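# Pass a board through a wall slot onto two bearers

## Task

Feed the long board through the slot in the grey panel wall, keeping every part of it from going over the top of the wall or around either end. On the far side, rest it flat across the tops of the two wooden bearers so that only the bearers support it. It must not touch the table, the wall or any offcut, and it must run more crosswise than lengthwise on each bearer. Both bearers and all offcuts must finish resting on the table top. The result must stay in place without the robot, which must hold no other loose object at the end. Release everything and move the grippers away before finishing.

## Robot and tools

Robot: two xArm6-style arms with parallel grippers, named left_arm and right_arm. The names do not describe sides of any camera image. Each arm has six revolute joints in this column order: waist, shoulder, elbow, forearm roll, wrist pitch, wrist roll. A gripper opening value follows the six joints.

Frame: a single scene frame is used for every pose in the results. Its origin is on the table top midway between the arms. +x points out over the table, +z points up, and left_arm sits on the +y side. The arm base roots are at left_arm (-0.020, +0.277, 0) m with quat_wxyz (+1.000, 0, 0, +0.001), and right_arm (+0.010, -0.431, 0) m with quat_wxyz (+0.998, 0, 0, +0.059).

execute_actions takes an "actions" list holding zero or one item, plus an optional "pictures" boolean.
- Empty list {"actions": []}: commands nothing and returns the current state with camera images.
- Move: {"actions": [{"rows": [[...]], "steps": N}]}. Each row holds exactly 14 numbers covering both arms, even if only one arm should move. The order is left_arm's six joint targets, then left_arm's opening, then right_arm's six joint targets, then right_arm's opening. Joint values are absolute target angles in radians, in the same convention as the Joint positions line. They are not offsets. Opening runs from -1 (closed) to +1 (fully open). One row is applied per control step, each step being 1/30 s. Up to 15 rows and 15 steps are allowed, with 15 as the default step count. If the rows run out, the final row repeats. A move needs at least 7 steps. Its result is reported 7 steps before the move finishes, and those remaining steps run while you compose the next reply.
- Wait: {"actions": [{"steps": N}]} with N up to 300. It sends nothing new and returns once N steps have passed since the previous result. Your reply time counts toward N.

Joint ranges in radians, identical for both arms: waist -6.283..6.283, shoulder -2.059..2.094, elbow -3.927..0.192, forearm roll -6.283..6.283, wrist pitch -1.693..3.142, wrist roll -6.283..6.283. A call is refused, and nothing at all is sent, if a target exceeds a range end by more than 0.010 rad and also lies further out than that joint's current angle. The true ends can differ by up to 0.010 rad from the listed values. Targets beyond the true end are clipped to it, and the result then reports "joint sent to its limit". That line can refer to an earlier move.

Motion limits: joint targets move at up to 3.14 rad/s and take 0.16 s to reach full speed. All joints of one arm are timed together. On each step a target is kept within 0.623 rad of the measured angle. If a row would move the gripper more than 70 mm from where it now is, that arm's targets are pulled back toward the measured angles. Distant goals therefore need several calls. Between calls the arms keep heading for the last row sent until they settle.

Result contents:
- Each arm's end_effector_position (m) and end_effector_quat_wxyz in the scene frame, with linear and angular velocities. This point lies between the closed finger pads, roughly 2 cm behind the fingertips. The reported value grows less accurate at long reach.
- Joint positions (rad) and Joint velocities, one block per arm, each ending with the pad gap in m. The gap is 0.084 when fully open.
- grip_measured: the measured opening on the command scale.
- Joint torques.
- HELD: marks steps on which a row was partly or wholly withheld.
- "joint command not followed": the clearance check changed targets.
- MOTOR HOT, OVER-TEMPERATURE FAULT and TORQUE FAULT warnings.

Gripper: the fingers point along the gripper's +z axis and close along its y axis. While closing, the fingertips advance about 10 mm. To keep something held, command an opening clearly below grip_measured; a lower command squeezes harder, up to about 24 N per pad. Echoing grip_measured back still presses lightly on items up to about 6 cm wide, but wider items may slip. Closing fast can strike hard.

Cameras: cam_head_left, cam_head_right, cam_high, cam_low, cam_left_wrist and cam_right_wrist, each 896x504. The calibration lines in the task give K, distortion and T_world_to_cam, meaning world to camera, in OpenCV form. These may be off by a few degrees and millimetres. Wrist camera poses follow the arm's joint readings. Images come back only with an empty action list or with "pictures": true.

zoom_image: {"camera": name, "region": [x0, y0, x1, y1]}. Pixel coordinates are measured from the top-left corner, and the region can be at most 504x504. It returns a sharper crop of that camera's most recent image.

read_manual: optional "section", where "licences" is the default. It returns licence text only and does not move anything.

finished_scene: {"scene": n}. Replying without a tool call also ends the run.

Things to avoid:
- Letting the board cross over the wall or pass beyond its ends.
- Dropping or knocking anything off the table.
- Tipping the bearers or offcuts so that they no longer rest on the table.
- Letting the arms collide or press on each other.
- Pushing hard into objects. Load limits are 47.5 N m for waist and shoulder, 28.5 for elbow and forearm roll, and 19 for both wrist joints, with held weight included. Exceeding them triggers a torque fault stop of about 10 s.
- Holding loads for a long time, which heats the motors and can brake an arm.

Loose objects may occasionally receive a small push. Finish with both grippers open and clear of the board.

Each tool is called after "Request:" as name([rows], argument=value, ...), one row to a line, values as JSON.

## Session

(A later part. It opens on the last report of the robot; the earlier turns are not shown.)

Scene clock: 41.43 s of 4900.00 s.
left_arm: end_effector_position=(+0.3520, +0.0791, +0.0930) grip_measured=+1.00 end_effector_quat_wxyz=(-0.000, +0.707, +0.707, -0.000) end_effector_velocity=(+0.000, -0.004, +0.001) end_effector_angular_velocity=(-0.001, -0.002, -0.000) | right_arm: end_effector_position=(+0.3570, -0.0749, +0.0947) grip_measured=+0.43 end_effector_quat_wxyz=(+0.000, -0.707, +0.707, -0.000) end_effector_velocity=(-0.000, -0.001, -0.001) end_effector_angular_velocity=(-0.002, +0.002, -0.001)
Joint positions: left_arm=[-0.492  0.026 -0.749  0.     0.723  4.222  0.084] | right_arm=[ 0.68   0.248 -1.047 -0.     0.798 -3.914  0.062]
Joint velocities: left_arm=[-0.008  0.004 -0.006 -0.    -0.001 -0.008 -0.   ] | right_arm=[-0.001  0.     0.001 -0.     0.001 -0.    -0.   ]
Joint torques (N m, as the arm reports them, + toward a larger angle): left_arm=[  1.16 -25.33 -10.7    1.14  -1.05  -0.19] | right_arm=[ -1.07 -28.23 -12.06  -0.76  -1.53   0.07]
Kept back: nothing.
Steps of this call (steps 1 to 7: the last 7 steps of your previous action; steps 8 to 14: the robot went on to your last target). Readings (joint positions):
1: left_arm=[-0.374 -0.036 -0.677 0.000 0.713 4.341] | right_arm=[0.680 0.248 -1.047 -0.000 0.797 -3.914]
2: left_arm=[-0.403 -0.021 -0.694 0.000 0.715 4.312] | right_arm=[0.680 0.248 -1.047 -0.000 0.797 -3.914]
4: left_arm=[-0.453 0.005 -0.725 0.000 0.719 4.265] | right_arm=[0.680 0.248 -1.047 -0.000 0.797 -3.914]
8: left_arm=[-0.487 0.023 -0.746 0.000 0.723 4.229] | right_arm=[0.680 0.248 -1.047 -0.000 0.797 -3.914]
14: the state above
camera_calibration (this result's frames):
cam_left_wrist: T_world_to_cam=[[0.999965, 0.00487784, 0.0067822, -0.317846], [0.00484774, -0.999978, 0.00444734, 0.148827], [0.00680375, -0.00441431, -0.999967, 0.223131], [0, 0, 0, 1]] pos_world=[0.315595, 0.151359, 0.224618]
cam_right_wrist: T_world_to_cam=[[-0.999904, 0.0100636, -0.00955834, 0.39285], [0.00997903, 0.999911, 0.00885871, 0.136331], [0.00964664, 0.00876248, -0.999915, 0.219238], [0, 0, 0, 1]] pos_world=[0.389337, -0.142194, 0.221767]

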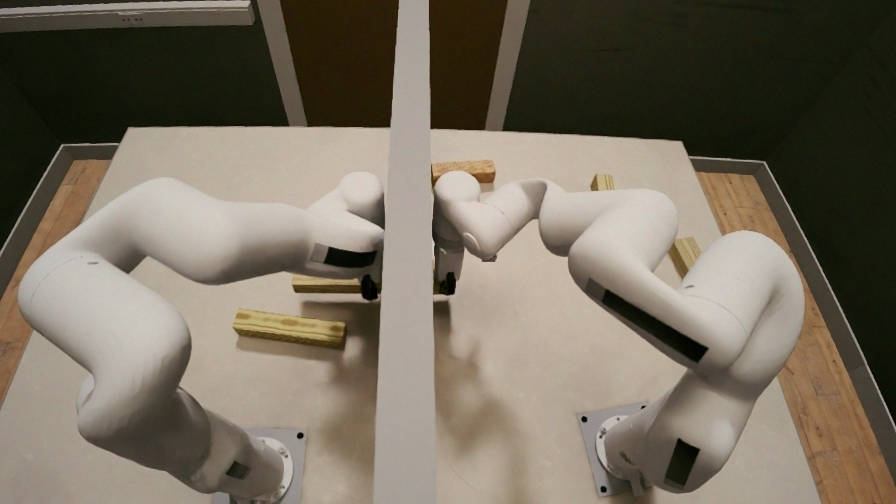

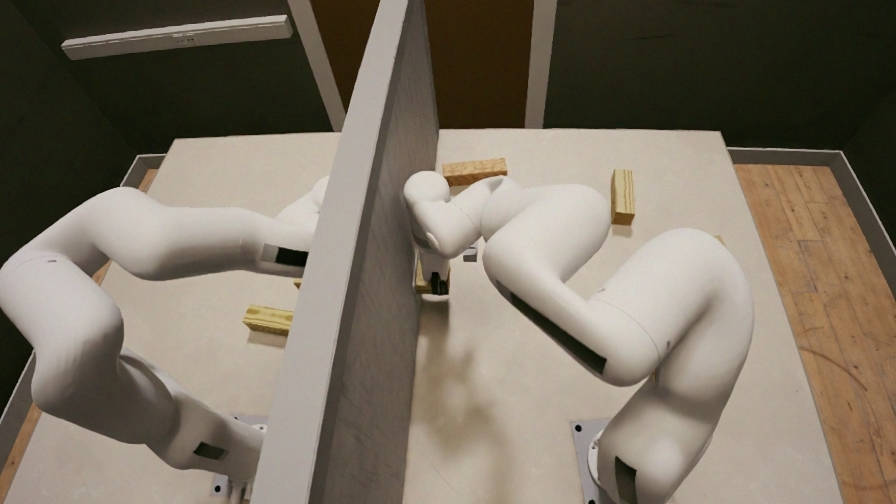

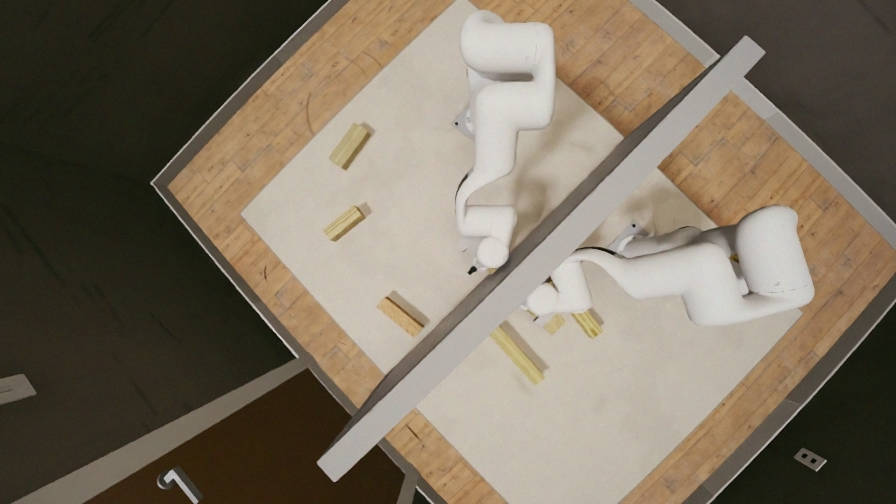

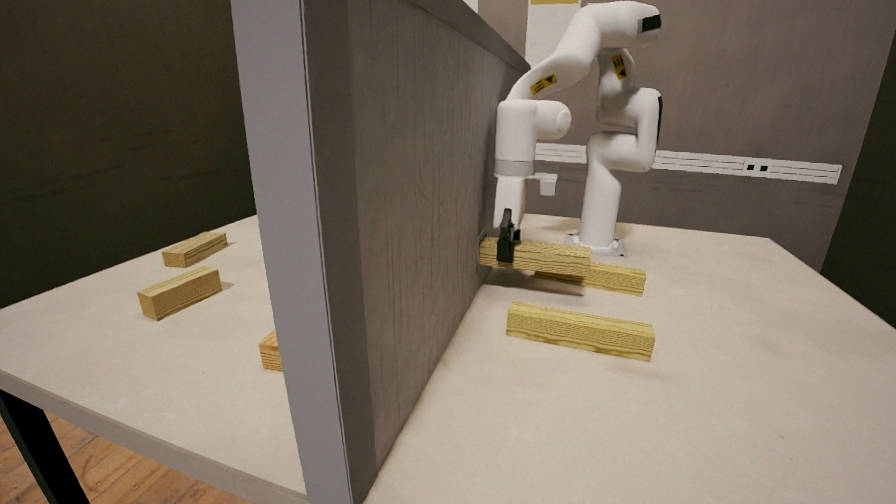

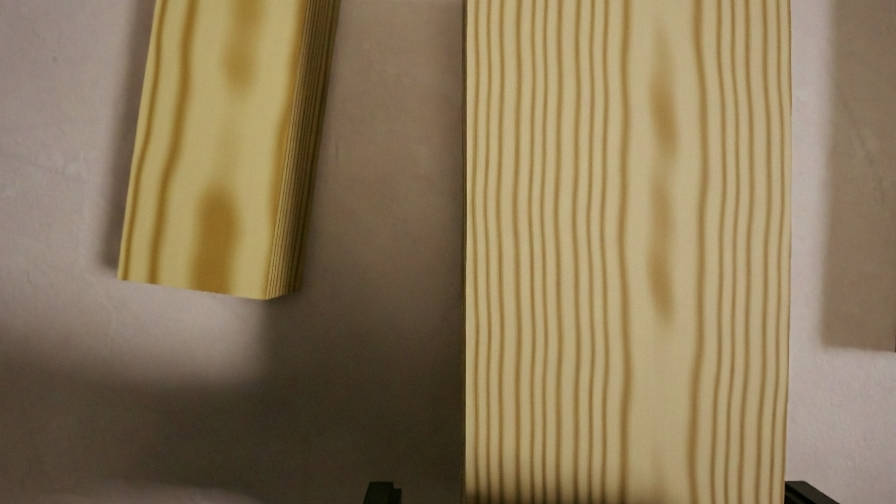

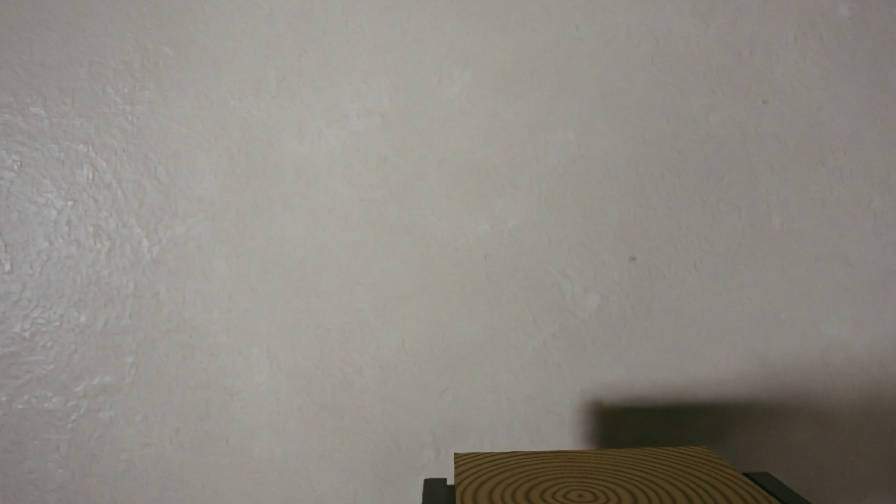

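Request:
execute_actions([
  {"rows":[[-0.4899,0.0415,-0.7575,0,0.716,4.2245,1,0.6802,0.2485,-1.0465,0,0.798,-3.9142,-1],[-0.4899,0.0415,-0.7575,0,0.716,4.2245,1,0.6802,0.2485,-1.0465,0,0.798,-3.9142,-1],[-0.4899,0.0415,-0.7575,0,0.716,4.2245,0.8,0.6802,0.2485,-1.0465,0,0.798,-3.9142,-1],[-0.4899,0.0415,-0.7575,0,0.716,4.2245,0.6,0.6802,0.2485,-1.0465,0,0.798,-3.9142,-1],[-0.4899,0.0415,-0.7575,0,0.716,4.2245,0.5,0.6802,0.2485,-1.0465,0,0.798,-3.9142,-1],[-0.4899,0.0415,-0.7575,0,0.716,4.2245,0.5,0.6802,0.2485,-1.0465,0,0.798,-3.9142,-1],[-0.4899,0.0415,-0.7575,0,0.716,4.2245,0.4,0.6802,0.2485,-1.0465,0,0.798,-3.9142,-1],[-0.4899,0.0415,-0.7575,0,0.716,4.2245,0.4,0.6802,0.2485,-1.0465,0,0.798,-3.9142,-1],[-0.4899,0.0415,-0.7575,0,0.716,4.2245,0.2,0.6802,0.2485,-1.0465,0,0.798,-3.9142,-1],[-0.4899,0.0415,-0.7575,0,0.716,4.2245,0,0.6802,0.2485,-1.0465,0,0.798,-3.9142,-1],[-0.4899,0.0415,-0.7575,0,0.716,4.2245,-0.3,0.6802,0.2485,-1.0465,0,0.798,-3.9142,-1],[-0.4899,0.0415,-0.7575,0,0.716,4.2245,-1,0.6802,0.2485,-1.0465,0,0.798,-3.9142,-1]],"steps":15},
])

Request:
execute_actions([
  {"rows":[[-0.4899,0.0415,-0.7575,0,0.716,4.2245,-1,0.6802,0.2485,-1.0465,0,0.798,-3.9142,0.2],[-0.4899,0.0415,-0.7575,0,0.716,4.2245,-1,0.6802,0.2485,-1.0465,0,0.798,-3.9142,0.4],[-0.4899,0.0415,-0.7575,0,0.716,4.2245,-1,0.6802,0.2485,-1.0465,0,0.798,-3.9142,0.6],[-0.4899,0.0415,-0.7575,0,0.716,4.2245,-1,0.6802,0.2485,-1.0465,0,0.798,-3.9142,1]],"steps":10},
])

Request:
execute_actions([
  {"rows":[[-0.4759,0.025,-0.743,0,0.718,4.2385,-1,0.6802,0.2485,-1.0465,0,0.798,-3.9142,1],[-0.4586,0.0071,-0.7268,0,0.7197,4.2558,-1,0.6802,0.2485,-1.0465,0,0.798,-3.9142,1],[-0.4413,-0.0028,-0.7152,0,0.718,4.2731,-1,0.6802,0.2485,-1.0465,0,0.798,-3.9142,1],[-0.4241,-0.0127,-0.7036,0,0.7163,4.2904,-1,0.6802,0.2485,-1.0465,0,0.798,-3.9142,1],[-0.4068,-0.0226,-0.6919,0,0.7145,4.3076,-1,0.6802,0.2485,-1.0465,0,0.798,-3.9142,1],[-0.3895,-0.0325,-0.6803,0,0.7128,4.3249,-1,0.6802,0.2485,-1.0465,0,0.798,-3.9142,1],[-0.3722,-0.0424,-0.6686,0,0.711,4.3422,-1,0.6802,0.2485,-1.0465,0,0.798,-3.9142,1],[-0.3549,-0.0523,-0.657,0,0.7093,4.3595,-1,0.6802,0.2485,-1.0465,0,0.798,-3.9142,1],[-0.3336,-0.0599,-0.6486,0,0.7085,4.3808,-1,0.6802,0.2485,-1.0465,0,0.798,-3.9142,1],[-0.3124,-0.0675,-0.6401,0,0.7076,4.402,-1,0.6802,0.2485,-1.0465,0,0.798,-3.9142,1],[-0.2911,-0.0751,-0.6317,0,0.7068,4.4233,-1,0.6802,0.2485,-1.0465,0,0.798,-3.9142,1],[-0.2699,-0.0828,-0.6233,0,0.706,4.4445,-1,0.6802,0.2485,-1.0465,0,0.798,-3.9142,1],[-0.2486,-0.0904,-0.6148,0,0.7052,4.4658,-1,0.6802,0.2485,-1.0465,0,0.798,-3.9142,1],[-0.2274,-0.098,-0.6064,0,0.7043,4.487,-1,0.6802,0.2485,-1.0465,0,0.798,-3.9142,1],[-0.2061,-0.1056,-0.598,0,0.7035,4.5083,-1,0.6802,0.2485,-1.0465,0,0.798,-3.9142,1]],"steps":15},
])

Request:
execute_actions([
  {"rows":[[-0.185,-0.1096,-0.5937,0,0.7032,4.5293,-1,0.64,0.2,-0.98,0,0.78,-3.95,1],[-0.164,-0.1135,-0.5894,0,0.7029,4.5503,-1,0.6,0.15,-0.92,0,0.77,-4.0,1],[-0.143,-0.1175,-0.5852,0,0.7026,4.5712,-1,0.55,0.1,-0.86,0,0.76,-4.04,1],[-0.122,-0.1214,-0.5809,0,0.7023,4.5922,-1,0.5,0.05,-0.8,0,0.75,-4.08,1],[-0.1011,-0.1254,-0.5766,0,0.702,4.6132,-1,0.4693,0.0081,-0.7328,0,0.7247,-4.1251,1]],"steps":15},
], pictures=true)

Scene clock: 43.80 s of 4900.00 s.
left_arm: end_effector_position=(+0.3545, +0.0784, +0.0901) grip_measured=+0.49 end_effector_quat_wxyz=(-0.000, +0.707, +0.707, -0.000) end_effector_velocity=(+0.004, -0.000, -0.003) end_effector_angular_velocity=(-0.000, -0.001, -0.000) | right_arm: end_effector_position=(+0.3567, -0.0750, +0.0945) grip_measured=+0.43 end_effector_quat_wxyz=(+0.000, -0.707, +0.707, -0.000) end_effector_velocity=(+0.000, +0.000, +0.000) end_effector_angular_velocity=(+0.001, -0.001, +0.001)
Joint positions: left_arm=[-0.49   0.04  -0.757  0.     0.717  4.224  0.065] | right_arm=[ 0.68   0.248 -1.047 -0.     0.798 -3.914  0.062]
Joint velocities: left_arm=[ 0.003  0.016 -0.009  0.    -0.008  0.004 -0.062] | right_arm=[ 0.    -0.001 -0.     0.    -0.    -0.001  0.   ]
Joint torques (N m, as the arm reports them, + toward a larger angle): left_arm=[  0.92 -26.27 -10.79   1.3   -1.18  -0.18] | right_arm=[ -0.05 -26.6  -11.22  -0.5   -1.19   0.  ]
Steps of this call (steps 1 to 30: the robot went on to your last target; steps 31 to 63: nothing new was sent; steps 64 to 71: the first 8 steps of this action). Readings (joint positions):
64: left_arm=[-0.493 0.027 -0.750 -0.000 0.723 4.221] | right_arm=[0.680 0.248 -1.047 -0.000 0.798 -3.914]
65: left_arm=[-0.493 0.029 -0.751 0.000 0.722 4.222] | right_arm=[0.680 0.248 -1.047 -0.000 0.798 -3.914]
67: left_arm=[-0.491 0.035 -0.754 -0.000 0.719 4.223] | right_arm=[0.680 0.248 -1.047 -0.000 0.798 -3.914]
71: the state above

Scene clock: 44.13 s of 4900.00 s.
left_arm: end_effector_position=(+0.3548, +0.0784, +0.0901) grip_measured=+0.43 end_effector_quat_wxyz=(-0.000, +0.707, +0.707, -0.000) end_effector_velocity=(-0.000, -0.000, +0.000) end_effector_angular_velocity=(+0.000, +0.001, +0.000) | right_arm: end_effector_position=(+0.3566, -0.0750, +0.0945) grip_measured=+0.43 end_effector_quat_wxyz=(-0.000, -0.707, +0.707, +0.000) end_effector_velocity=(+0.000, -0.000, +0.000) end_effector_angular_velocity=(-0.000, -0.000, +0.001)
Joint positions: left_arm=[-0.49   0.041 -0.757  0.     0.716  4.224  0.062] | right_arm=[ 0.68   0.248 -1.047  0.     0.798 -3.914  0.062]
Joint velocities: left_arm=[-0.     0.    -0.001 -0.     0.001 -0.    -0.   ] | right_arm=[-0.001 -0.     0.    -0.    -0.    -0.001 -0.   ]
Joint torques (N m, as the arm reports them, + toward a larger angle): left_arm=[  1.02 -24.56 -11.01   1.23  -1.33  -0.08] | right_arm=[  0.09 -26.12 -11.23  -0.89  -1.59  -0.27]
Steps of this call (steps 1 to 7: the last 7 steps of your previous action; steps 8 to 10: the first 3 steps of this action). Readings (joint positions):
8: left_arm=[-0.490 0.041 -0.757 0.000 0.716 4.224] | right_arm=[0.680 0.248 -1.047 0.000 0.798 -3.914]
9: left_arm=[-0.490 0.041 -0.757 0.000 0.716 4.224] | right_arm=[0.680 0.248 -1.047 0.000 0.798 -3.914]
10: the state above

Scene clock: 44.63 s of 4900.00 s.
left_arm: end_effector_position=(+0.3531, +0.1102, +0.0924) grip_measured=+0.43 end_effector_quat_wxyz=(-0.001, +0.707, +0.707, -0.000) end_effector_velocity=(+0.000, +0.213, +0.009) end_effector_angular_velocity=(-0.006, -0.012, +0.015) | right_arm: end_effector_position=(+0.3565, -0.0751, +0.0942) grip_measured=+1.00 end_effector_quat_wxyz=(-0.000, -0.707, +0.707, -0.000) end_effector_velocity=(+0.002, +0.001, +0.002) end_effector_angular_velocity=(+0.004, -0.004, -0.004)
Joint positions: left_arm=[-0.423 -0.011 -0.703  0.     0.716  4.291  0.062] | right_arm=[ 0.68   0.249 -1.046 -0.     0.798 -3.914  0.084]
Joint velocities: left_arm=[ 0.476 -0.299  0.323  0.001 -0.037  0.461 -0.   ] | right_arm=[-0.001 -0.002 -0.002  0.    -0.001  0.002  0.   ]
Joint torques (N m, as the arm reports them, + toward a larger angle): left_arm=[  1.7  -26.44 -11.59   1.11  -1.31  -0.21] | right_arm=[ -1.28 -31.47 -14.51  -0.87  -2.73   0.18]
Steps of this call (steps 1 to 7: the last 7 steps of your previous action; steps 8 to 15: the first 8 steps of this action). Readings (joint positions):
8: left_arm=[-0.490 0.042 -0.757 -0.000 0.716 4.225] | right_arm=[0.681 0.250 -1.044 -0.000 0.799 -3.915]
9: left_arm=[-0.489 0.040 -0.756 -0.000 0.716 4.227] | right_arm=[0.681 0.250 -1.045 -0.000 0.799 -3.914]
11: left_arm=[-0.477 0.027 -0.743 -0.000 0.717 4.240] | right_arm=[0.681 0.249 -1.046 -0.000 0.798 -3.914]
15: the state above

Scene clock: 45.13 s of 4900.00 s.
left_arm: end_effector_position=(+0.3527, +0.2282, +0.0930) grip_measured=+0.43 end_effector_quat_wxyz=(-0.000, +0.707, +0.708, -0.000) end_effector_velocity=(-0.007, +0.164, -0.001) end_effector_angular_velocity=(+0.001, +0.002, +0.023) | right_arm: end_effector_position=(+0.3628, -0.1442, +0.0975) grip_measured=+1.00 end_effector_quat_wxyz=(+0.001, -0.706, +0.708, -0.000) end_effector_velocity=(-0.004, -0.381, -0.002) end_effector_angular_velocity=(+0.004, -0.006, -0.002)
Joint positions: left_arm=[-0.133 -0.118 -0.584  0.     0.703  4.58   0.062] | right_arm=[ 0.564  0.117 -0.878 -0.     0.76  -4.027  0.084]
Joint velocities: left_arm=[ 0.43  -0.09   0.098  0.001 -0.006  0.407  0.   ] | right_arm=[-0.644 -0.731  0.954  0.    -0.231 -0.643 -0.   ]
Joint torques (N m, as the arm reports them, + toward a larger angle): left_arm=[ -5.73 -22.3  -12.     1.13  -1.35  -0.61] | right_arm=[ -0.75 -26.62 -13.31  -0.81  -2.82   0.04]
Steps of this call (steps 1 to 7: the last 7 steps of your previous action; steps 8 to 15: the first 8 steps of this action). Readings (joint positions):
8: left_arm=[-0.274 -0.080 -0.626 0.000 0.706 4.440] | right_arm=[0.680 0.248 -1.046 -0.000 0.798 -3.914]
9: left_arm=[-0.253 -0.088 -0.618 0.000 0.706 4.461] | right_arm=[0.678 0.245 -1.042 0.000 0.796 -3.918]
11: left_arm=[-0.211 -0.100 -0.604 0.000 0.704 4.502] | right_arm=[0.654 0.216 -1.003 0.000 0.787 -3.944]
15: the state above
camera_calibration (this result's frames):
cam_left_wrist: T_world_to_cam=[[0.99996, 0.00572872, 0.00694021, -0.319475], [0.00569739, -0.999974, 0.00452618, 0.29767], [0.00696595, -0.00448645, -0.999966, 0.223827], [0, 0, 0, 1]] pos_world=[0.316207, 0.300497, 0.224689]
cam_right_wrist: T_world_to_cam=[[-0.999869, 0.0128699, -0.00977269, 0.399783], [0.0127827, 0.999878, 0.00892693, 0.204496], [0.00988639, 0.00880084, -0.999912, 0.222454], [0, 0, 0, 1]] pos_world=[0.394918, -0.211575, 0.224516]

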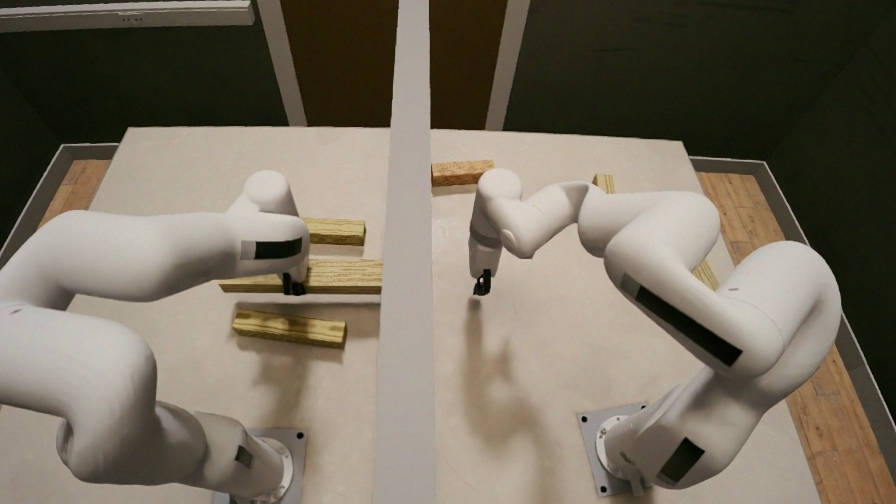

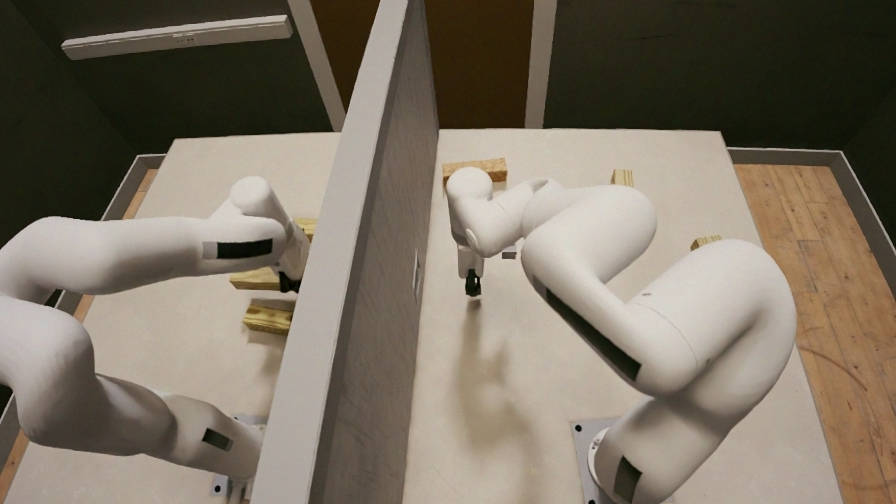

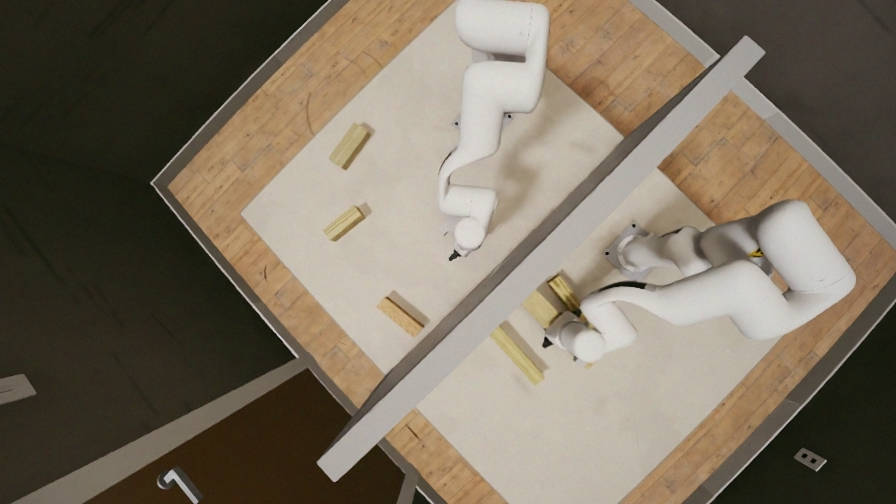

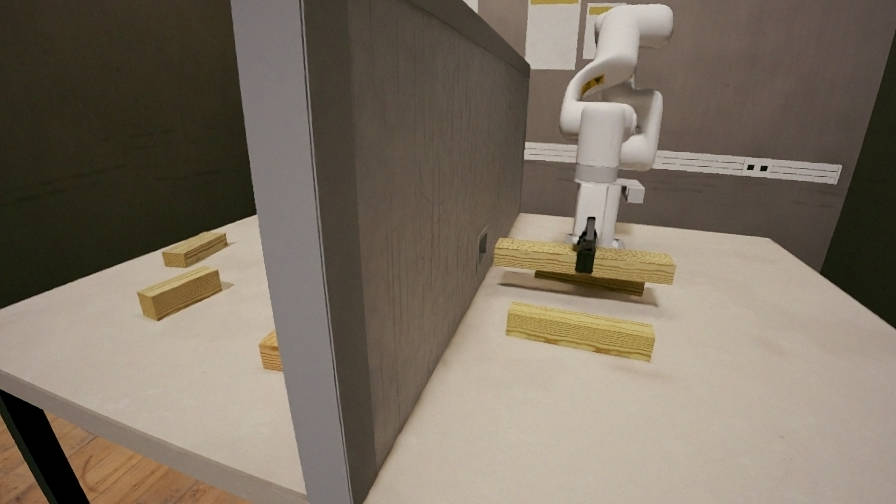

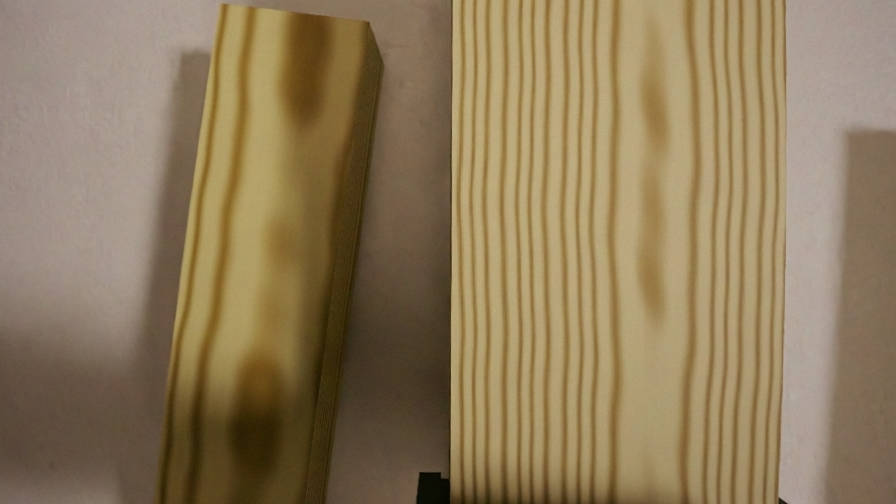

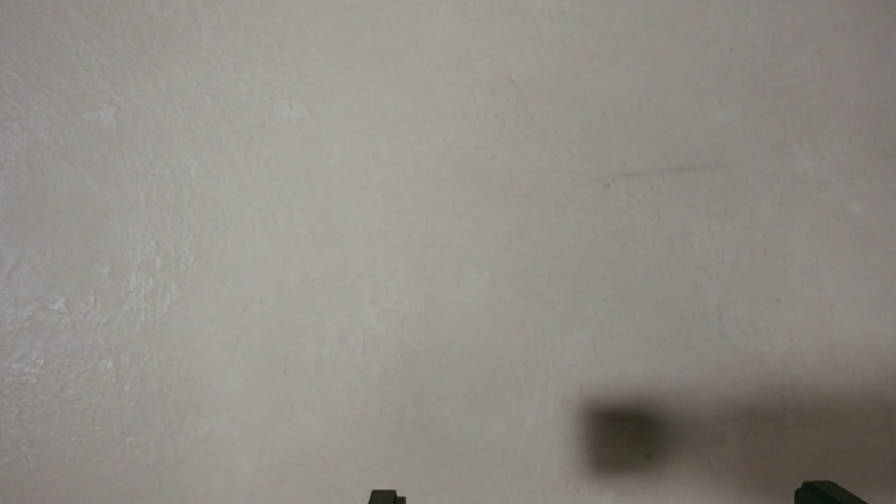

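Request:
execute_actions([
  {"rows":[[-0.1,-0.117,-0.586,0,0.703,4.64,-1,0.4693,0.0081,-0.7328,0,0.7247,-4.1251,1],[-0.0995,-0.109,-0.595,0,0.704,4.68,-1,0.4693,0.0081,-0.7328,0,0.7247,-4.1251,1],[-0.099,-0.101,-0.604,0,0.705,4.73,-1,0.4693,0.0081,-0.7328,0,0.7247,-4.1251,1],[-0.0985,-0.093,-0.613,0,0.706,4.79,-1,0.4693,0.0081,-0.7328,0,0.7247,-4.1251,1],[-0.098,-0.085,-0.622,0,0.707,4.85,-1,0.4693,0.0081,-0.7328,0,0.7247,-4.1251,1],[-0.0975,-0.077,-0.631,0,0.708,4.91,-1,0.4693,0.0081,-0.7328,0,0.7247,-4.1251,1],[-0.097,-0.069,-0.64,0,0.709,4.97,-1,0.4693,0.0081,-0.7328,0,0.7247,-4.1251,1],[-0.0965,-0.061,-0.649,0,0.71,5.03,-1,0.4693,0.0081,-0.7328,0,0.7247,-4.1251,1],[-0.096,-0.053,-0.658,0,0.711,5.09,-1,0.4693,0.0081,-0.7328,0,0.7247,-4.1251,1],[-0.0955,-0.045,-0.667,0,0.712,5.15,-1,0.4693,0.0081,-0.7328,0,0.7247,-4.1251,1],[-0.095,-0.037,-0.676,0,0.713,5.21,-1,0.4693,0.0081,-0.7328,0,0.7247,-4.1251,1],[-0.094,-0.029,-0.685,0,0.714,5.27,-1,0.4693,0.0081,-0.7328,0,0.7247,-4.1251,1],[-0.0935,-0.021,-0.694,0,0.715,5.33,-1,0.4693,0.0081,-0.7328,0,0.7247,-4.1251,1],[-0.093,-0.013,-0.703,0,0.716,5.39,-1,0.4693,0.0081,-0.7328,0,0.7247,-4.1251,1],[-0.092,-0.0046,-0.7124,0,0.717,5.45,-1,0.4693,0.0081,-0.7328,0,0.7247,-4.1251,1]],"steps":15},
])

Request:
execute_actions([
  {"rows":[[-0.092,-0.0046,-0.7124,0,0.717,5.51,-1,0.4693,0.0081,-0.7328,0,0.7247,-4.1251,1],[-0.092,-0.0046,-0.7124,0,0.717,5.57,-1,0.4693,0.0081,-0.7328,0,0.7247,-4.1251,1],[-0.092,-0.0046,-0.7124,0,0.717,5.63,-1,0.4693,0.0081,-0.7328,0,0.7247,-4.1251,1],[-0.092,-0.0046,-0.7124,0,0.717,5.69,-1,0.4693,0.0081,-0.7328,0,0.7247,-4.1251,1],[-0.092,-0.0046,-0.7124,0,0.717,5.75,-1,0.4693,0.0081,-0.7328,0,0.7247,-4.1251,1],[-0.092,-0.0046,-0.7124,0,0.717,5.81,-1,0.4693,0.0081,-0.7328,0,0.7247,-4.1251,1],[-0.092,-0.0046,-0.7124,0,0.717,5.87,-1,0.4693,0.0081,-0.7328,0,0.7247,-4.1251,1],[-0.092,-0.0046,-0.7124,0,0.717,5.93,-1,0.4693,0.0081,-0.7328,0,0.7247,-4.1251,1],[-0.092,-0.0046,-0.7124,0,0.717,5.99,-1,0.4693,0.0081,-0.7328,0,0.7247,-4.1251,1],[-0.092,-0.0046,-0.7124,0,0.717,6.05,-1,0.4693,0.0081,-0.7328,0,0.7247,-4.1251,1],[-0.092,-0.0046,-0.7124,0,0.717,6.1,-1,0.4693,0.0081,-0.7328,0,0.7247,-4.1251,1],[-0.092,-0.0046,-0.7124,0,0.717,6.14,-1,0.4693,0.0081,-0.7328,0,0.7247,-4.1251,1],[-0.092,-0.0046,-0.7124,0,0.717,6.17,-1,0.4693,0.0081,-0.7328,0,0.7247,-4.1251,1],[-0.092,-0.0046,-0.7124,0,0.717,6.1932,-1,0.4693,0.0081,-0.7328,0,0.7247,-4.1251,1]],"steps":15},
])

Request:
execute_actions([
  {"rows":[[-0.092,0.0024,-0.7101,0,0.7077,6.1932,-1,0.4693,0.0081,-0.7328,0,0.7247,-4.1251,1],[-0.092,0.0094,-0.7078,0,0.6984,6.1932,-1,0.4693,0.0081,-0.7328,0,0.7247,-4.1251,1],[-0.092,0.0165,-0.7055,0,0.689,6.1932,-1,0.4693,0.0081,-0.7328,0,0.7247,-4.1251,1],[-0.092,0.0235,-0.7032,0,0.6797,6.1932,-1,0.4693,0.0081,-0.7328,0,0.7247,-4.1251,1],[-0.092,0.0305,-0.7009,0,0.6704,6.1932,-1,0.4693,0.0081,-0.7328,0,0.7247,-4.1251,1]],"steps":12},
])

Request:
execute_actions([
  {"steps":14},
], pictures=true)

Scene clock: 47.20 s of 4900.00 s.
left_arm: end_effector_position=(+0.3610, +0.2403, +0.0934) grip_measured=+0.43 end_effector_quat_wxyz=(+0.000, +0.761, +0.649, +0.000) end_effector_velocity=(+0.063, -0.001, +0.003) end_effector_angular_velocity=(-0.000, -0.005, -1.307) | right_arm: end_effector_position=(+0.3568, -0.2000, +0.0945) grip_measured=+1.00 end_effector_quat_wxyz=(-0.000, -0.707, +0.707, -0.000) end_effector_velocity=(-0.000, -0.000, -0.001) end_effector_angular_velocity=(-0.001, +0.001, +0.000)
Joint positions: left_arm=[-0.099 -0.097 -0.609 -0.     0.706  4.773  0.062] | right_arm=[ 0.469  0.008 -0.733  0.     0.725 -4.125  0.084]
Joint velocities: left_arm=[ 0.013  0.195 -0.223  0.     0.023  1.319  0.   ] | right_arm=[ 0.     0.001  0.     0.     0.    -0.     0.   ]
Joint torques (N m, as the arm reports them, + toward a larger angle): left_arm=[  1.1  -23.21 -11.98   1.01  -1.36  -0.02] | right_arm=[ -1.3  -24.54 -14.06  -0.85  -2.77   0.19]
Steps of this call (steps 1 to 7: the last 7 steps of your previous action; steps 8 to 30: the robot went on to your last target; steps 31 to 54: nothing new was sent; steps 55 to 62: the first 8 steps of this action). Readings (joint positions):
55: left_arm=[-0.101 -0.125 -0.577 -0.000 0.702 4.613] | right_arm=[0.469 0.008 -0.733 0.000 0.725 -4.125]
56: left_arm=[-0.101 -0.124 -0.578 -0.000 0.702 4.617] | right_arm=[0.469 0.008 -0.733 -0.000 0.725 -4.125]
58: left_arm=[-0.100 -0.119 -0.584 -0.000 0.703 4.642] | right_arm=[0.469 0.008 -0.733 0.000 0.725 -4.125]
62: the state above

Scene clock: 47.70 s of 4900.00 s.
left_arm: end_effector_position=(+0.3891, +0.2403, +0.0930) grip_measured=+0.43 end_effector_quat_wxyz=(+0.000, +0.959, +0.282, -0.000) end_effector_velocity=(+0.008, +0.000, -0.002) end_effector_angular_velocity=(+0.000, +0.007, -1.784) | right_arm: end_effector_position=(+0.3568, -0.2000, +0.0945) grip_measured=+1.00 end_effector_quat_wxyz=(-0.000, -0.707, +0.707, -0.000) end_effector_velocity=(-0.000, -0.000, -0.000) end_effector_angular_velocity=(-0.000, +0.001, +0.002)
Joint positions: left_arm=[-0.092 -0.007 -0.709 -0.     0.717  5.621  0.062] | right_arm=[ 0.469  0.008 -0.733 -0.     0.725 -4.125  0.084]
Joint velocities: left_arm=[ 0.003  0.034 -0.035 -0.     0.008  1.787 -0.   ] | right_arm=[-0.    -0.     0.001 -0.    -0.    -0.002 -0.   ]
Joint torques (N m, as the arm reports them, + toward a larger angle): left_arm=[  1.12 -27.01 -11.84   1.18  -1.4   -0.22] | right_arm=[ -1.3  -24.47 -13.99  -0.77  -2.77   0.17]
Steps of this call (steps 1 to 7: the last 7 steps of your previous action; steps 8 to 15: the first 8 steps of this action). Readings (joint positions):
8: left_arm=[-0.095 -0.038 -0.675 0.000 0.713 5.205] | right_arm=[0.469 0.008 -0.733 -0.000 0.725 -4.125]
9: left_arm=[-0.094 -0.030 -0.684 0.000 0.714 5.264] | right_arm=[0.469 0.008 -0.733 -0.000 0.725 -4.125]
11: left_arm=[-0.093 -0.018 -0.698 0.000 0.715 5.382] | right_arm=[0.469 0.008 -0.733 0.000 0.725 -4.125]
15: the state above

Scene clock: 48.10 s of 4900.00 s.
left_arm: end_effector_position=(+0.3908, +0.2402, +0.0889) grip_measured=+0.43 end_effector_quat_wxyz=(+0.000, +1.000, +0.010, +0.001) end_effector_velocity=(-0.004, +0.000, -0.073) end_effector_angular_velocity=(+0.002, +0.017, -0.281) | right_arm: end_effector_position=(+0.3568, -0.2000, +0.0945) grip_measured=+1.00 end_effector_quat_wxyz=(-0.000, -0.707, +0.707, -0.000) end_effector_velocity=(+0.000, -0.000, +0.000) end_effector_angular_velocity=(+0.000, -0.001, +0.001)
Joint positions: left_arm=[-0.092  0.006 -0.71   0.     0.701  6.172  0.062] | right_arm=[ 0.469  0.008 -0.733 -0.     0.725 -4.125  0.084]
Joint velocities: left_arm=[ 0.     0.165  0.057 -0.    -0.205  0.282  0.   ] | right_arm=[-0.    -0.001  0.    -0.    -0.    -0.001 -0.   ]
Joint torques (N m, as the arm reports them, + toward a larger angle): left_arm=[  1.15 -25.07 -10.83   1.23  -1.4   -0.63] | right_arm=[ -1.41 -24.55 -14.06  -0.77  -2.82   0.26]
Steps of this call (steps 1 to 7: the last 7 steps of your previous action; steps 8 to 12: the first 5 steps of this action). Readings (joint positions):
8: left_arm=[-0.092 -0.005 -0.712 0.000 0.717 6.074] | right_arm=[0.469 0.008 -0.733 -0.000 0.725 -4.125]
9: left_arm=[-0.092 -0.005 -0.712 0.000 0.717 6.113] | right_arm=[0.469 0.008 -0.733 -0.000 0.725 -4.125]
11: left_arm=[-0.092 0.001 -0.711 0.000 0.708 6.160] | right_arm=[0.469 0.008 -0.733 0.000 0.725 -4.125]
12: the state above

Scene clock: 48.57 s of 4900.00 s.
left_arm: end_effector_position=(+0.3901, +0.2403, +0.0782) grip_measured=+0.43 end_effector_quat_wxyz=(+0.000, +1.000, -0.000, +0.000) end_effector_velocity=(-0.001, +0.000, -0.001) end_effector_angular_velocity=(+0.000, +0.002, -0.001) | right_arm: end_effector_position=(+0.3568, -0.2000, +0.0945) grip_measured=+1.00 end_effector_quat_wxyz=(-0.000, -0.707, +0.707, -0.000) end_effector_velocity=(+0.000, +0.000, +0.001) end_effector_angular_velocity=(+0.001, -0.001, +0.000)
Joint positions: left_arm=[-0.092  0.03  -0.701 -0.     0.67   6.193  0.062] | right_arm=[ 0.469  0.008 -0.733 -0.     0.725 -4.125  0.084]
Joint velocities: left_arm=[ 0.     0.002  0.003  0.    -0.002  0.001  0.   ] | right_arm=[-0.    -0.001 -0.001  0.    -0.    -0.001  0.   ]
Joint torques (N m, as the arm reports them, + toward a larger angle): left_arm=[  1.24 -27.13 -11.57   1.16  -1.46  -0.25] | right_arm=[ -1.28 -24.44 -14.03  -0.78  -2.77   0.22]
Kept back: nothing.
Steps of this call (steps 1 to 7: the last 7 steps of your previous action; steps 8 to 14: the robot went on to your last target). Readings (joint positions):
1: left_arm=[-0.092 0.012 -0.708 -0.000 0.694 6.180] | right_arm=[0.469 0.008 -0.733 -0.000 0.725 -4.125]
2: left_arm=[-0.092 0.018 -0.705 -0.000 0.688 6.185] | right_arm=[0.469 0.008 -0.733 -0.000 0.725 -4.125]
4: left_arm=[-0.092 0.026 -0.701 -0.000 0.679 6.190] | right_arm=[0.469 0.008 -0.733 -0.000 0.725 -4.125]
8: left_arm=[-0.092 0.030 -0.701 -0.000 0.672 6.192] | right_arm=[0.469 0.008 -0.733 -0.000 0.725 -4.125]
14: the state above
camera_calibration (this result's frames):
cam_left_wrist: T_world_to_cam=[[0.00412246, -0.999967, 0.0070474, 0.27327], [-0.999983, -0.00409309, 0.00417665, 0.462608], [-0.00414766, -0.00706449, -0.999966, 0.213746], [0, 0, 0, 1]] pos_world=[0.46236, 0.276664, 0.209881]
cam_right_wrist: T_world_to_cam=[[-0.999913, 0.00973321, -0.00893242, 0.393772], [0.00965958, 0.999919, 0.00824981, 0.26163], [0.009012, 0.00816281, -0.999926, 0.220234], [0, 0, 0, 1]] pos_world=[0.389226, -0.267239, 0.221577]

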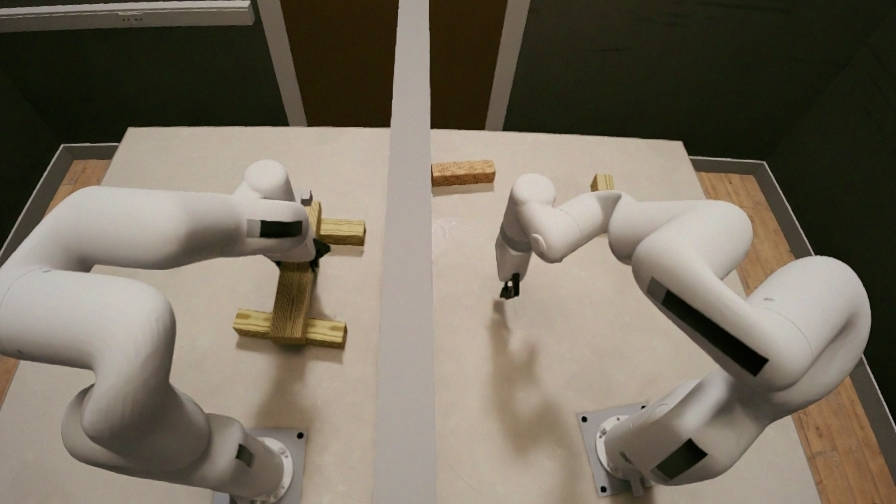

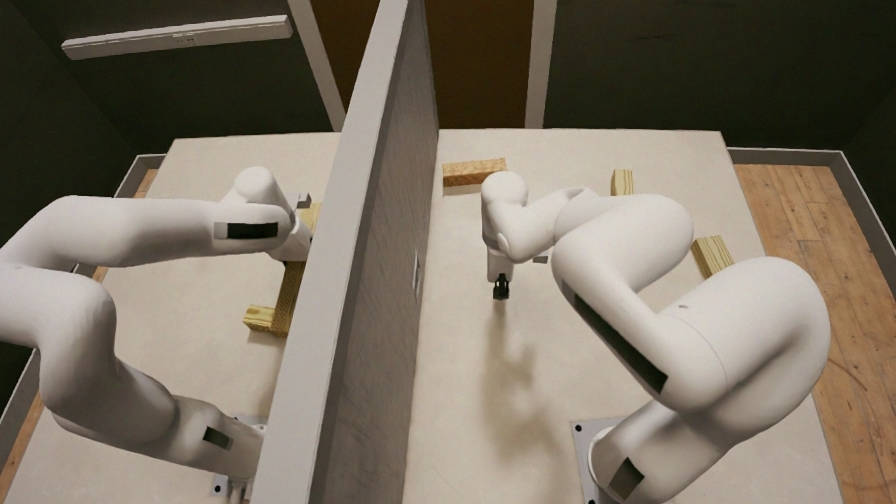

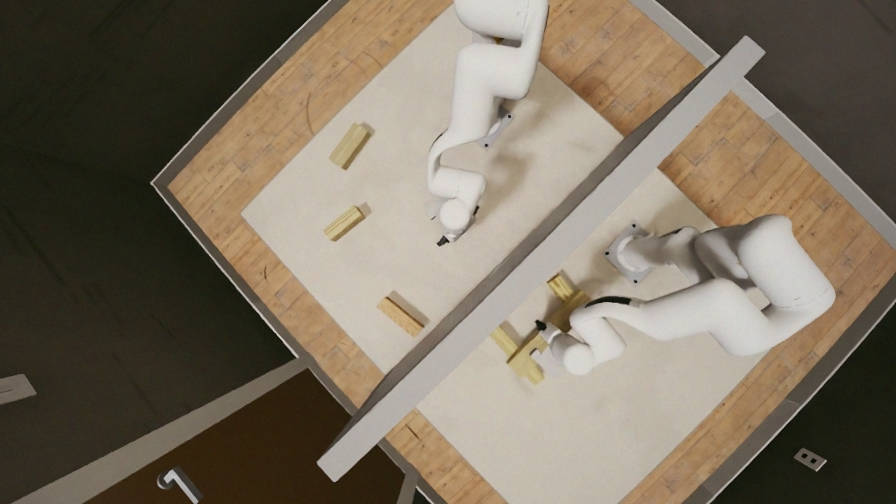

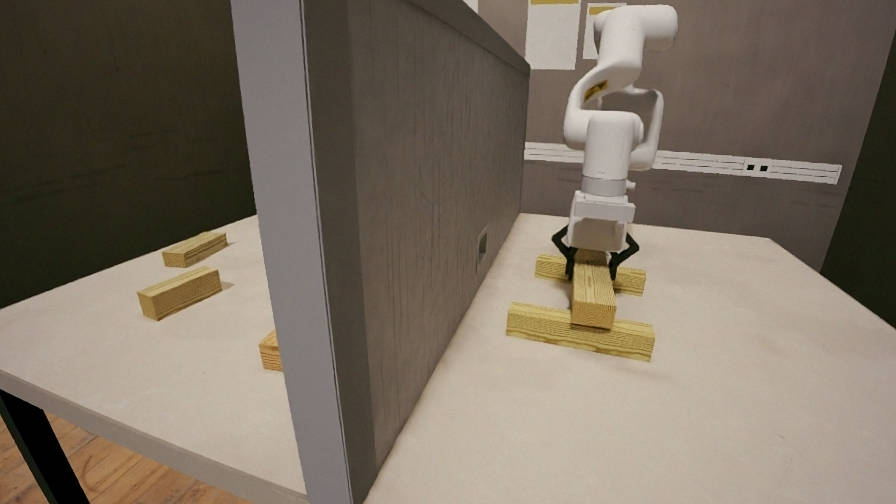

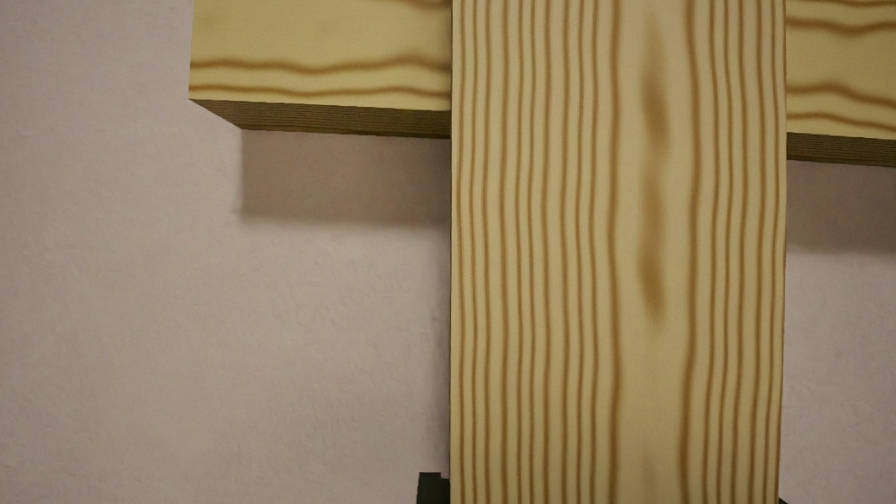

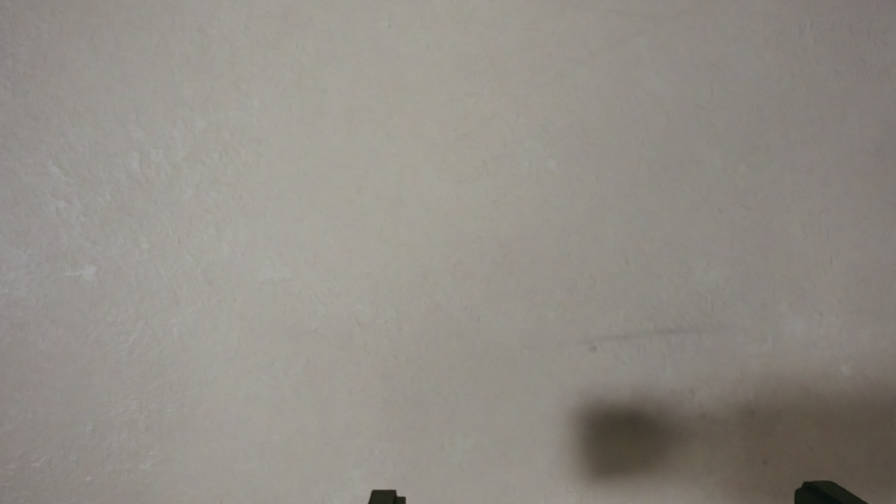

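Request:
execute_actions([
  {"rows":[[-0.092,0.0352,-0.6996,0,0.6644,6.1932,-1,0.4693,0.0081,-0.7328,0,0.7247,-4.1251,1],[-0.092,0.0399,-0.6984,0,0.6585,6.1932,-1,0.4693,0.0081,-0.7328,0,0.7247,-4.1251,1],[-0.092,0.0446,-0.6971,0,0.6525,6.1932,-1,0.4693,0.0081,-0.7328,0,0.7247,-4.1251,1],[-0.092,0.0493,-0.6959,0,0.6466,6.1932,-1,0.4693,0.0081,-0.7328,0,0.7247,-4.1251,1]],"steps":8},
])

Request:
execute_actions([
  {"steps":14},
])

Scene clock: 48.90 s of 4900.00 s.
left_arm: end_effector_position=(+0.3900, +0.2403, +0.0780) grip_measured=+0.43 end_effector_quat_wxyz=(+0.000, +1.000, -0.000, +0.000) end_effector_velocity=(+0.001, -0.000, -0.002) end_effector_angular_velocity=(-0.000, -0.005, -0.000) | right_arm: end_effector_position=(+0.3568, -0.2000, +0.0945) grip_measured=+1.00 end_effector_quat_wxyz=(-0.000, -0.707, +0.707, -0.000) end_effector_velocity=(+0.000, -0.000, +0.000) end_effector_angular_velocity=(+0.001, -0.001, +0.001)
Joint positions: left_arm=[-0.092  0.031 -0.701 -0.     0.67   6.193  0.062] | right_arm=[ 0.469  0.008 -0.733  0.     0.725 -4.125  0.084]
Joint velocities: left_arm=[-0.     0.006  0.002 -0.    -0.012  0.     0.   ] | right_arm=[-0.001 -0.001  0.     0.    -0.    -0.002  0.   ]
Joint torques (N m, as the arm reports them, + toward a larger angle): left_arm=[  1.09 -26.33 -11.48   1.14  -1.64  -0.21] | right_arm=[ -1.38 -24.56 -14.03  -0.8   -2.83   0.25]
Steps of this call (steps 1 to 9: the robot went on to your last target; step 10: the first step of this action). Readings (joint positions):
10: the state above

Scene clock: 49.37 s of 4900.00 s.
left_arm: end_effector_position=(+0.3900, +0.2403, +0.0706) grip_measured=+0.43 end_effector_quat_wxyz=(+0.000, +1.000, -0.000, +0.000) end_effector_velocity=(+0.001, -0.000, -0.000) end_effector_angular_velocity=(-0.000, -0.003, +0.001) | right_arm: end_effector_position=(+0.3568, -0.2000, +0.0945) grip_measured=+1.00 end_effector_quat_wxyz=(-0.000, -0.707, +0.707, -0.000) end_effector_velocity=(-0.000, -0.000, -0.000) end_effector_angular_velocity=(-0.000, +0.000, +0.001)
Joint positions: left_arm=[-0.092  0.049 -0.696 -0.     0.647  6.193  0.062] | right_arm=[ 0.469  0.008 -0.733 -0.     0.725 -4.125  0.084]
Joint velocities: left_arm=[-0.     0.001  0.001 -0.    -0.005 -0.     0.   ] | right_arm=[-0.     0.     0.     0.     0.    -0.001  0.   ]
Joint torques (N m, as the arm reports them, + toward a larger angle): left_arm=[  1.24 -26.65 -11.4    1.1   -1.66  -0.19] | right_arm=[ -1.25 -24.49 -14.03  -0.77  -2.74   0.33]
Kept back: nothing.
Steps of this call (steps 1 to 7: the last 7 steps of your previous action; steps 8 to 14: the robot went on to your last target). Readings (joint positions):
1: left_arm=[-0.092 0.031 -0.701 -0.000 0.669 6.193] | right_arm=[0.469 0.008 -0.733 -0.000 0.725 -4.125]
2: left_arm=[-0.092 0.032 -0.701 -0.000 0.667 6.193] | right_arm=[0.469 0.008 -0.733 -0.000 0.725 -4.125]
4: left_arm=[-0.092 0.038 -0.699 -0.000 0.660 6.193] | right_arm=[0.469 0.008 -0.733 0.000 0.725 -4.125]
8: left_arm=[-0.092 0.048 -0.696 0.000 0.650 6.193] | right_arm=[0.469 0.008 -0.733 -0.000 0.725 -4.125]
14: the state above


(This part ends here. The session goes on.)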